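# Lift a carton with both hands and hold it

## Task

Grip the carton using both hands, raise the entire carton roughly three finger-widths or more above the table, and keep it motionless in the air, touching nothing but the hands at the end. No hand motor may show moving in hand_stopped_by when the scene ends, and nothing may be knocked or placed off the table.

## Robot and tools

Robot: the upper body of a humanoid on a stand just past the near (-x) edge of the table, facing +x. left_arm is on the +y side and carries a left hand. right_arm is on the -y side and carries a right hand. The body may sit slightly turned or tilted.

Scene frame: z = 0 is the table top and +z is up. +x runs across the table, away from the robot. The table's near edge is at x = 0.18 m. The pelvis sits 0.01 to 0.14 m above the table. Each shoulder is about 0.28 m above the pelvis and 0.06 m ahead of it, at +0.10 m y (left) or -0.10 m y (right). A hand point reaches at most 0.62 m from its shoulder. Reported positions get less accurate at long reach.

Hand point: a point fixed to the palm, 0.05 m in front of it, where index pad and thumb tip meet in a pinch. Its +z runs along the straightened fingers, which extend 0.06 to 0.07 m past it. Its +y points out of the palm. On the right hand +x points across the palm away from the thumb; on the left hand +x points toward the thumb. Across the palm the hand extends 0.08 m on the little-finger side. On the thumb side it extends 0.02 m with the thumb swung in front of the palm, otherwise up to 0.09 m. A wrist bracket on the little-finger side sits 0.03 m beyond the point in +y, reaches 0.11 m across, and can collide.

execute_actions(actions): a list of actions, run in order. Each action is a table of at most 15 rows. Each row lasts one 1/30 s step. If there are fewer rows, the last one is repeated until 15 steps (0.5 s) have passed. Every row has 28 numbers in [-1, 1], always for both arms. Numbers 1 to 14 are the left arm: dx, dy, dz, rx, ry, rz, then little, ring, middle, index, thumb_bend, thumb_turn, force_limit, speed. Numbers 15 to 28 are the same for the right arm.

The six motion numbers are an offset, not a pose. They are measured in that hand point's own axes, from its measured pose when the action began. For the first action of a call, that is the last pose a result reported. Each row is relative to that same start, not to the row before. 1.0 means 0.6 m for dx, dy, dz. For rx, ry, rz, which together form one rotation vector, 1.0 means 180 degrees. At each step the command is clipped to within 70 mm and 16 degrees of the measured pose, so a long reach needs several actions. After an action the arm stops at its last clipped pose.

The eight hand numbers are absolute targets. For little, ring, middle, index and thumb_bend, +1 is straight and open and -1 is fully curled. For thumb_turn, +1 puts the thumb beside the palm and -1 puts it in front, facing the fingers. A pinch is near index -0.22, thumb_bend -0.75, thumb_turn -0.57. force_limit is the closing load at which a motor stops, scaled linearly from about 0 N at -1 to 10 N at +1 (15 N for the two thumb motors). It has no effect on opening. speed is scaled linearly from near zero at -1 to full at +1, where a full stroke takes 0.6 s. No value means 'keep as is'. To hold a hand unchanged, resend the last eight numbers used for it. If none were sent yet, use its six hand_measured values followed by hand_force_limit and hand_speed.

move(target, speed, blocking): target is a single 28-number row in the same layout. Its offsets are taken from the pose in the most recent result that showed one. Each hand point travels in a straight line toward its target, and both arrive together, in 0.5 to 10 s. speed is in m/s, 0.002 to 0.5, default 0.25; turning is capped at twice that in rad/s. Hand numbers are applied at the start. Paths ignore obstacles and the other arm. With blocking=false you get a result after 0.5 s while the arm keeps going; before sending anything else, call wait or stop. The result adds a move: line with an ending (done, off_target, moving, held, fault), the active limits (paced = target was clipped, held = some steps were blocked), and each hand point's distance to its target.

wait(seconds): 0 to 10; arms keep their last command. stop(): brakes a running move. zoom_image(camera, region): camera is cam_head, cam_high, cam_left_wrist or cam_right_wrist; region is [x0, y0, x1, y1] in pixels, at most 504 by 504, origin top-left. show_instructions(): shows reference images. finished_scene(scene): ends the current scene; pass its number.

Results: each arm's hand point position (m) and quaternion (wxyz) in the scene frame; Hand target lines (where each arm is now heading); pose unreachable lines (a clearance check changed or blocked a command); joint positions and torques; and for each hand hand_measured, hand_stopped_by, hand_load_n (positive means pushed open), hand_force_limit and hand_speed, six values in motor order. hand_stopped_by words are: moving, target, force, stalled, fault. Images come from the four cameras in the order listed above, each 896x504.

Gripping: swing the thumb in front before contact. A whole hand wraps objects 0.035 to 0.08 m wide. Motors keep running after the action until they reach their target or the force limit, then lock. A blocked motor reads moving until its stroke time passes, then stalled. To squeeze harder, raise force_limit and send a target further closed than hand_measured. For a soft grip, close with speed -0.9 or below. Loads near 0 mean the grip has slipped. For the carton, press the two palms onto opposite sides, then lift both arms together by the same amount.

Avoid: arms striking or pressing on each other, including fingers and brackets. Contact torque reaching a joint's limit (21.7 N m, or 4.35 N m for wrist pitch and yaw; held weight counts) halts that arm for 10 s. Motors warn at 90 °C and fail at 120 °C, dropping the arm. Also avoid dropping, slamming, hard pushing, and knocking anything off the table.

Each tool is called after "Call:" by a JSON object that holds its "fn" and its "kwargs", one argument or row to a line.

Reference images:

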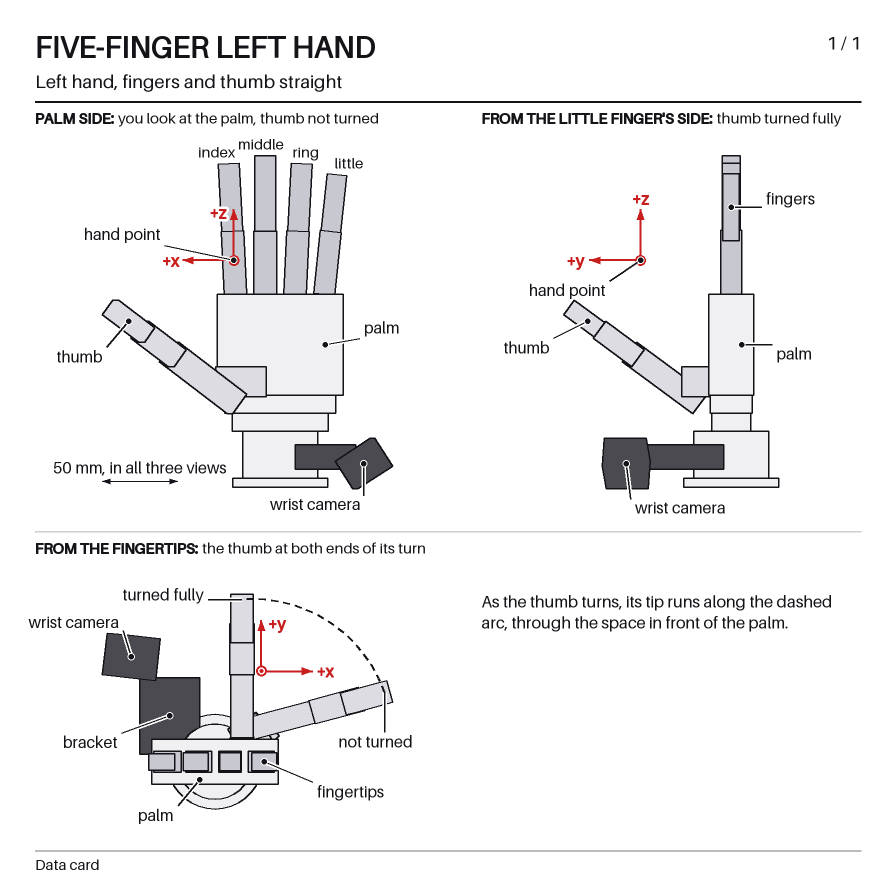

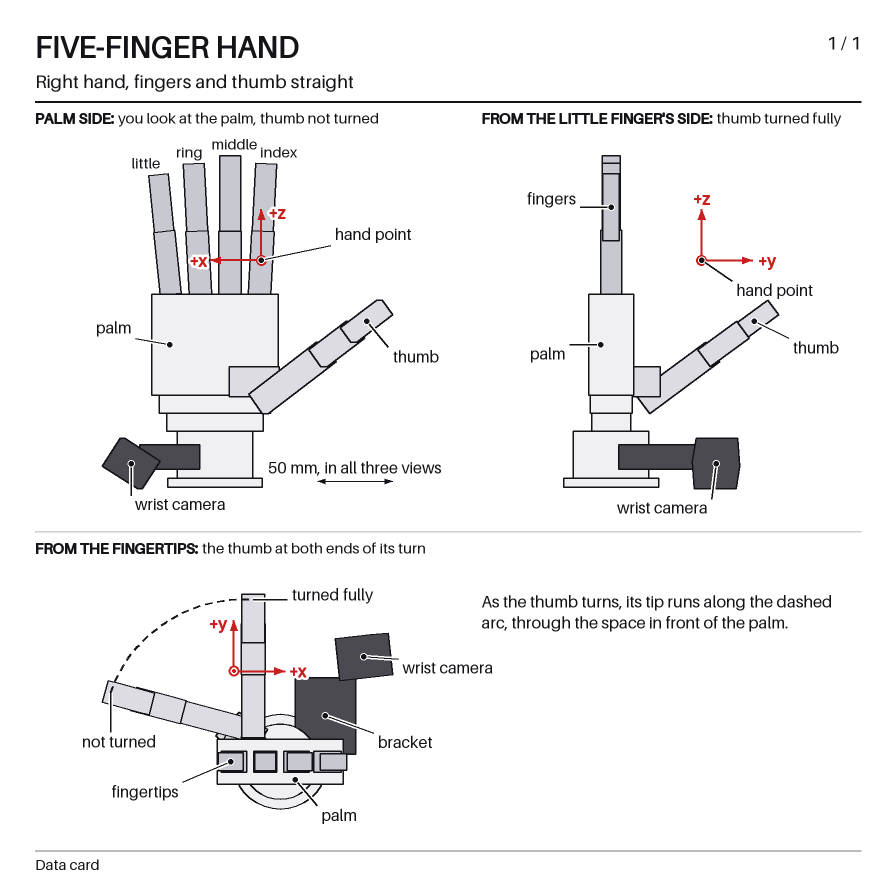

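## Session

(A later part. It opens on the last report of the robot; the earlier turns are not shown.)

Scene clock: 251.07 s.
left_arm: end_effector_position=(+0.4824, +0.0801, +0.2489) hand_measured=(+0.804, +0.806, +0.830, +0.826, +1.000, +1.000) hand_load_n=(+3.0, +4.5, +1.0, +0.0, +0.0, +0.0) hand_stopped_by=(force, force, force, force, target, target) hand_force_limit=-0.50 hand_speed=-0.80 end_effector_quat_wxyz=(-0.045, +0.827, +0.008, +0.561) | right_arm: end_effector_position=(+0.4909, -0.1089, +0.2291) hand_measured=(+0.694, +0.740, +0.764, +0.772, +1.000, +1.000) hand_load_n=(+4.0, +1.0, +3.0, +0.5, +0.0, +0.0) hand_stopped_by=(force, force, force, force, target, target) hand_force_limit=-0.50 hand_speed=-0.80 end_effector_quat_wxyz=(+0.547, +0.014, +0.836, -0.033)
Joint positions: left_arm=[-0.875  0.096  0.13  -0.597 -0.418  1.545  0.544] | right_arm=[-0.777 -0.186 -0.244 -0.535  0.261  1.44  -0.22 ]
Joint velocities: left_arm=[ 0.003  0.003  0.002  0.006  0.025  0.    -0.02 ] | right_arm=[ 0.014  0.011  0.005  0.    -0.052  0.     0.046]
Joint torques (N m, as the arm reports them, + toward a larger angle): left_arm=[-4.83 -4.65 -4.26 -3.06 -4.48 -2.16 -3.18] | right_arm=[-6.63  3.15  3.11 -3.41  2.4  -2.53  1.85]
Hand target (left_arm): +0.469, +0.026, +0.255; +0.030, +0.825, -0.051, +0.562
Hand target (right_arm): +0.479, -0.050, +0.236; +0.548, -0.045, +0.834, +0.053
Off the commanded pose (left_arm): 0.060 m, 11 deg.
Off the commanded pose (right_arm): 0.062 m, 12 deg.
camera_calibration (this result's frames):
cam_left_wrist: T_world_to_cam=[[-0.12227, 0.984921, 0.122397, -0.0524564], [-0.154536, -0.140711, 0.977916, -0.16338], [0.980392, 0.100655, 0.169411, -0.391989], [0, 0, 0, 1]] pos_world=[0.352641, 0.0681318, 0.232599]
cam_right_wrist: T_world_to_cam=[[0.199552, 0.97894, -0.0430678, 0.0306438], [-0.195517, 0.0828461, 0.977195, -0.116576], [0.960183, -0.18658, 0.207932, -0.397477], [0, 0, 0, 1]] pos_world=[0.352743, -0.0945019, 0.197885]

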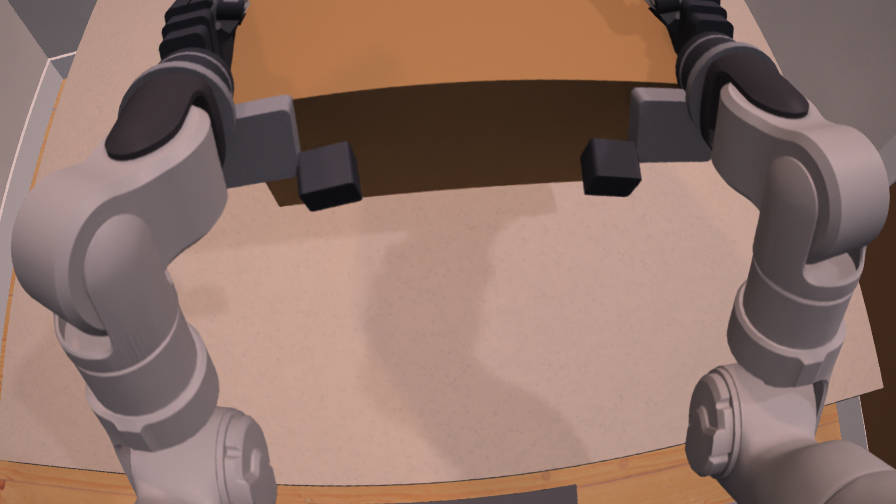

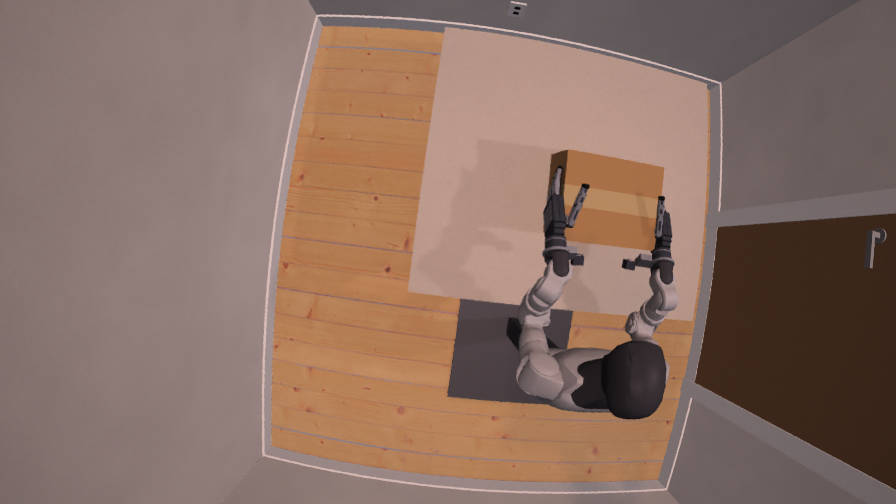

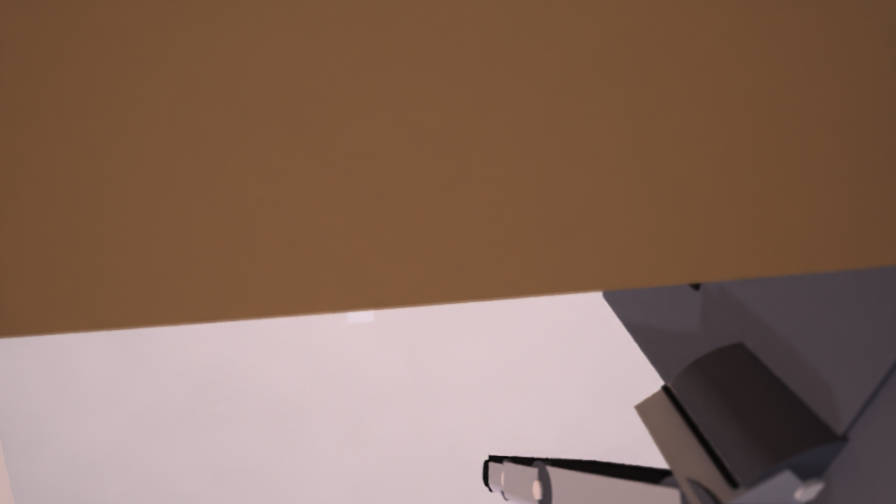

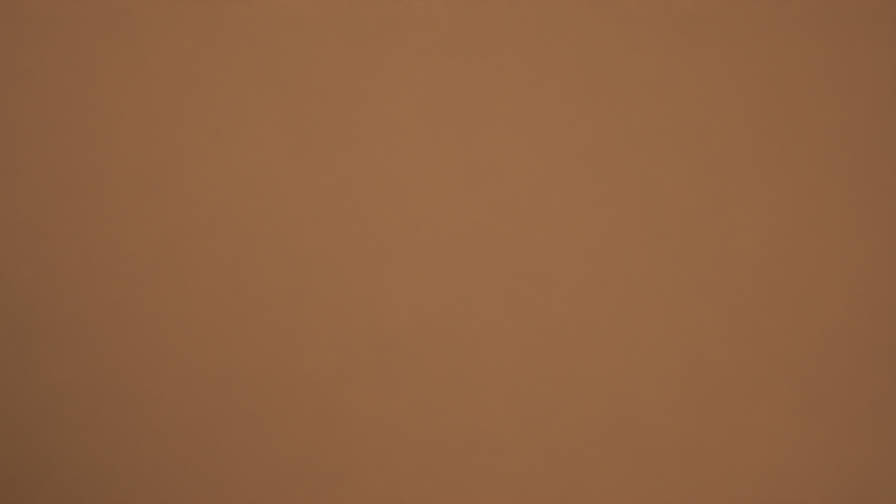

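Near edge ~6 cm; one or two more for margin.

Call:
{"fn": "execute_actions", "kwargs": {
  "actions": [
    [[0.036,0.095,-0.022,-0.061,0.006,0.004,0.25,0.2,0.22,0.2,1,1,-0.5,-0.8,-0.038,0.099,-0.02,-0.065,-0.006,-0.003,0.22,0.22,0.2,0.2,1,1,-0.5,-0.8]]
  ]
}}

Call:
{"fn": "wait", "kwargs": {
  "seconds": 1.5
}}

Scene clock: 257.87 s.
left_arm: end_effector_position=(+0.4923, +0.0808, +0.2677) hand_measured=(+0.804, +0.806, +0.830, +0.826, +1.000, +1.000) hand_load_n=(+4.5, +5.0, +0.5, +0.0, +0.0, +0.0) hand_stopped_by=(force, force, force, force, target, target) hand_force_limit=-0.50 hand_speed=-0.80 end_effector_quat_wxyz=(-0.043, +0.822, +0.011, +0.568) | right_arm: end_effector_position=(+0.5011, -0.1090, +0.2468) hand_measured=(+0.694, +0.740, +0.764, +0.772, +1.000, +1.000) hand_load_n=(+5.0, +1.0, +3.0, +0.5, +0.0, +0.0) hand_stopped_by=(force, force, force, force, target, target) hand_force_limit=-0.50 hand_speed=-0.80 end_effector_quat_wxyz=(+0.552, +0.015, +0.833, -0.030)
Joint positions: left_arm=[-0.971  0.099  0.163 -0.55  -0.407  1.578  0.535] | right_arm=[-0.872 -0.197 -0.266 -0.492  0.233  1.484 -0.195]
Joint velocities: left_arm=[ 0.005  0.     0.015  0.012  0.005  0.    -0.019] | right_arm=[ 0.011  0.006  0.     0.017 -0.057  0.     0.045]
Joint torques (N m, as the arm reports them, + toward a larger angle): left_arm=[-5.55 -4.35 -4.08 -2.55 -4.23 -2.15 -3.19] | right_arm=[-6.88  2.73  2.76 -3.    2.82 -2.55  1.93]
Hand target (left_arm): +0.479, +0.027, +0.273; +0.029, +0.821, -0.050, +0.568
Hand target (right_arm): +0.489, -0.050, +0.253; +0.552, -0.046, +0.831, +0.053
Off the commanded pose (left_arm): 0.060 m, 11 deg.
Off the commanded pose (right_arm): 0.061 m, 12 deg.
camera_calibration (this result's frames):
cam_left_wrist: T_world_to_cam=[[-0.127124, 0.985187, 0.11509, -0.049909], [-0.169811, -0.135935, 0.976056, -0.172487], [0.977243, 0.104537, 0.184576, -0.407761], [0, 0, 0, 1]] pos_world=[0.362847, 0.0683487, 0.249365]
cam_right_wrist: T_world_to_cam=[[0.199069, 0.979321, -0.0360769, 0.0280952], [-0.206045, 0.0778172, 0.975443, -0.126729], [0.95808, -0.186747, 0.217275, -0.412167], [0, 0, 0, 1]] pos_world=[0.363184, -0.0946233, 0.214185]

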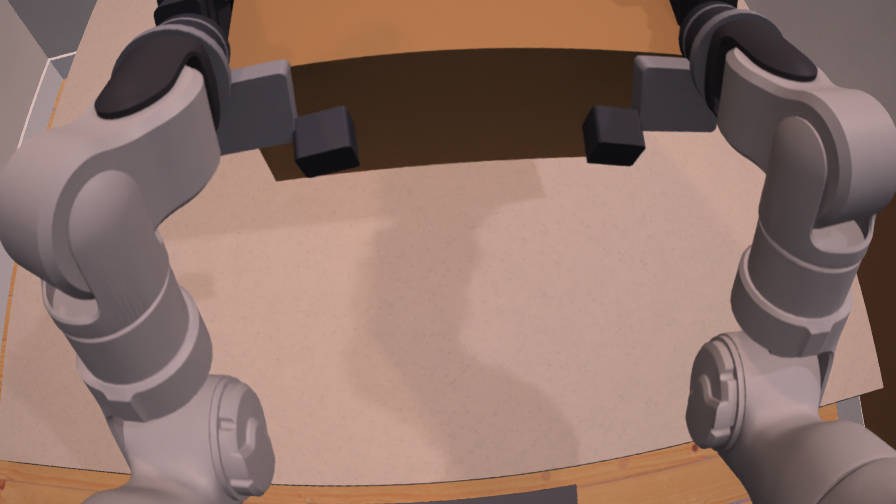

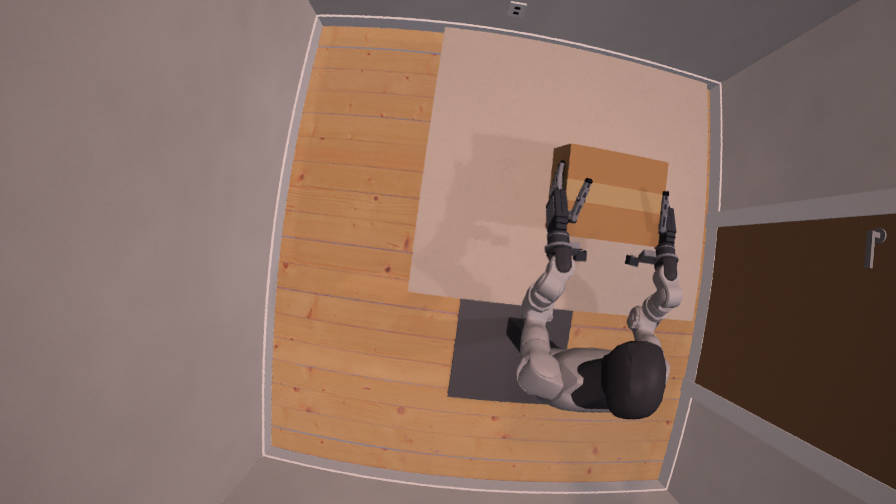

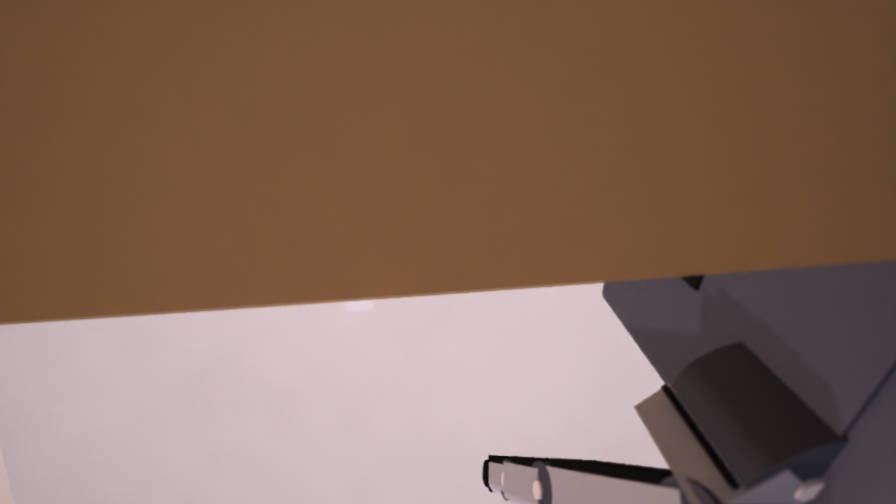

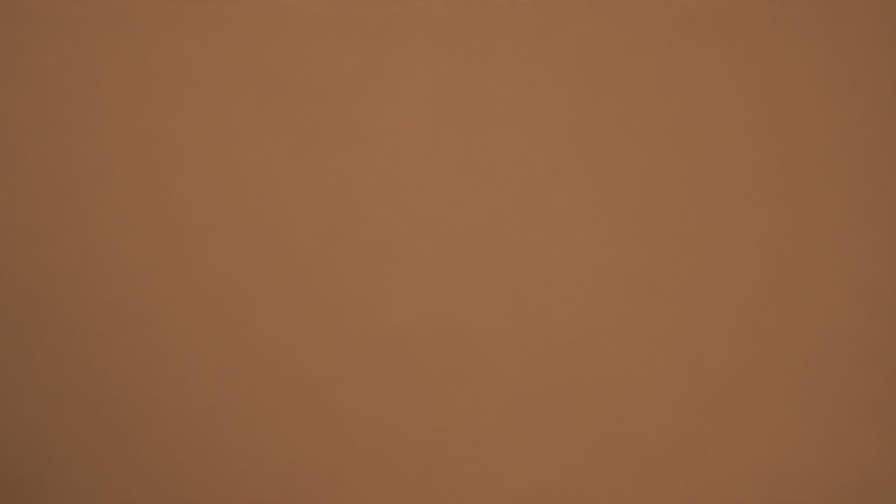

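Scene clock: 259.37 s.
left_arm: end_effector_position=(+0.4923, +0.0808, +0.2675) hand_measured=(+0.804, +0.806, +0.830, +0.826, +1.000, +1.000) hand_load_n=(+4.5, +5.0, +0.5, +0.0, +0.0, +0.0) hand_stopped_by=(force, force, force, force, target, target) hand_force_limit=-0.50 hand_speed=-0.80 end_effector_quat_wxyz=(-0.043, +0.822, +0.011, +0.567) | right_arm: end_effector_position=(+0.5011, -0.1091, +0.2466) hand_measured=(+0.694, +0.740, +0.764, +0.772, +1.000, +1.000) hand_load_n=(+5.0, +1.5, +3.0, +0.5, +0.0, +0.0) hand_stopped_by=(force, force, force, force, target, target) hand_force_limit=-0.50 hand_speed=-0.80 end_effector_quat_wxyz=(+0.551, +0.015, +0.834, -0.030)
Joint positions: left_arm=[-0.971  0.099  0.163 -0.549 -0.406  1.578  0.534] | right_arm=[-0.872 -0.196 -0.266 -0.492  0.231  1.484 -0.192]
Joint velocities: left_arm=[-0.003  0.002  0.023  0.     0.002  0.     0.   ] | right_arm=[ 0.    -0.011 -0.003  0.003 -0.003  0.     0.   ]
Joint torques (N m, as the arm reports them, + toward a larger angle): left_arm=[-5.16 -4.46 -4.01 -2.59 -4.02 -2.26 -3.22] | right_arm=[-6.94  2.97  2.78 -3.18  2.65 -2.55  1.9 ]
Hand target (left_arm): +0.479, +0.027, +0.273; +0.029, +0.821, -0.050, +0.568
Hand target (right_arm): +0.489, -0.050, +0.253; +0.552, -0.046, +0.831, +0.053
Off the commanded pose (left_arm): 0.060 m, 11 deg.
Off the commanded pose (right_arm): 0.061 m, 12 deg.
wait: 1.50 s; at rest by 0.17 s
camera_calibration (this result's frames):
cam_left_wrist: T_world_to_cam=[[-0.126803, 0.985232, 0.115059, -0.0500117], [-0.169396, -0.1358, 0.976147, -0.172589], [0.977357, 0.104288, 0.184114, -0.407662], [0, 0, 0, 1]] pos_world=[0.362853, 0.0683496, 0.249283]
cam_right_wrist: T_world_to_cam=[[0.198957, 0.979344, -0.0360858, 0.0281926], [-0.205611, 0.0777163, 0.975543, -0.126801], [0.958196, -0.186672, 0.216826, -0.412073], [0, 0, 0, 1]] pos_world=[0.363166, -0.094678, 0.214065]

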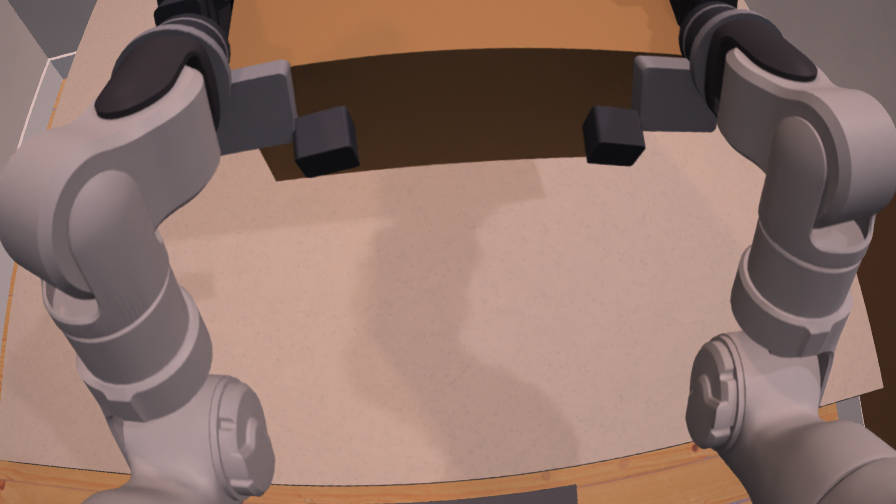

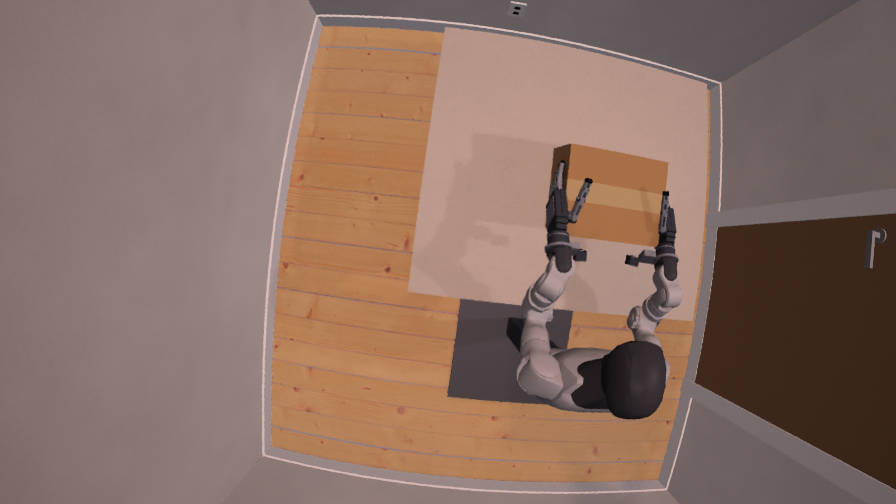

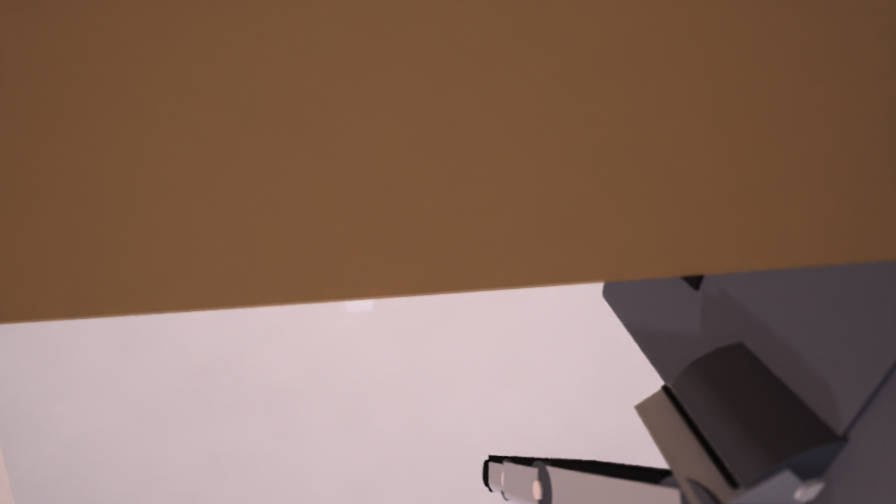

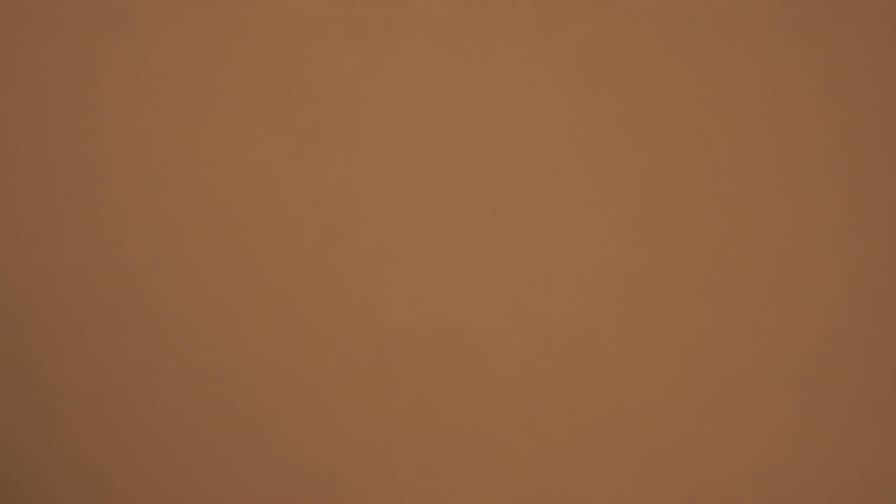

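Call:
{"fn": "finished_scene", "kwargs": {
  "scene": 1
}}

The scene is finished: the task was done.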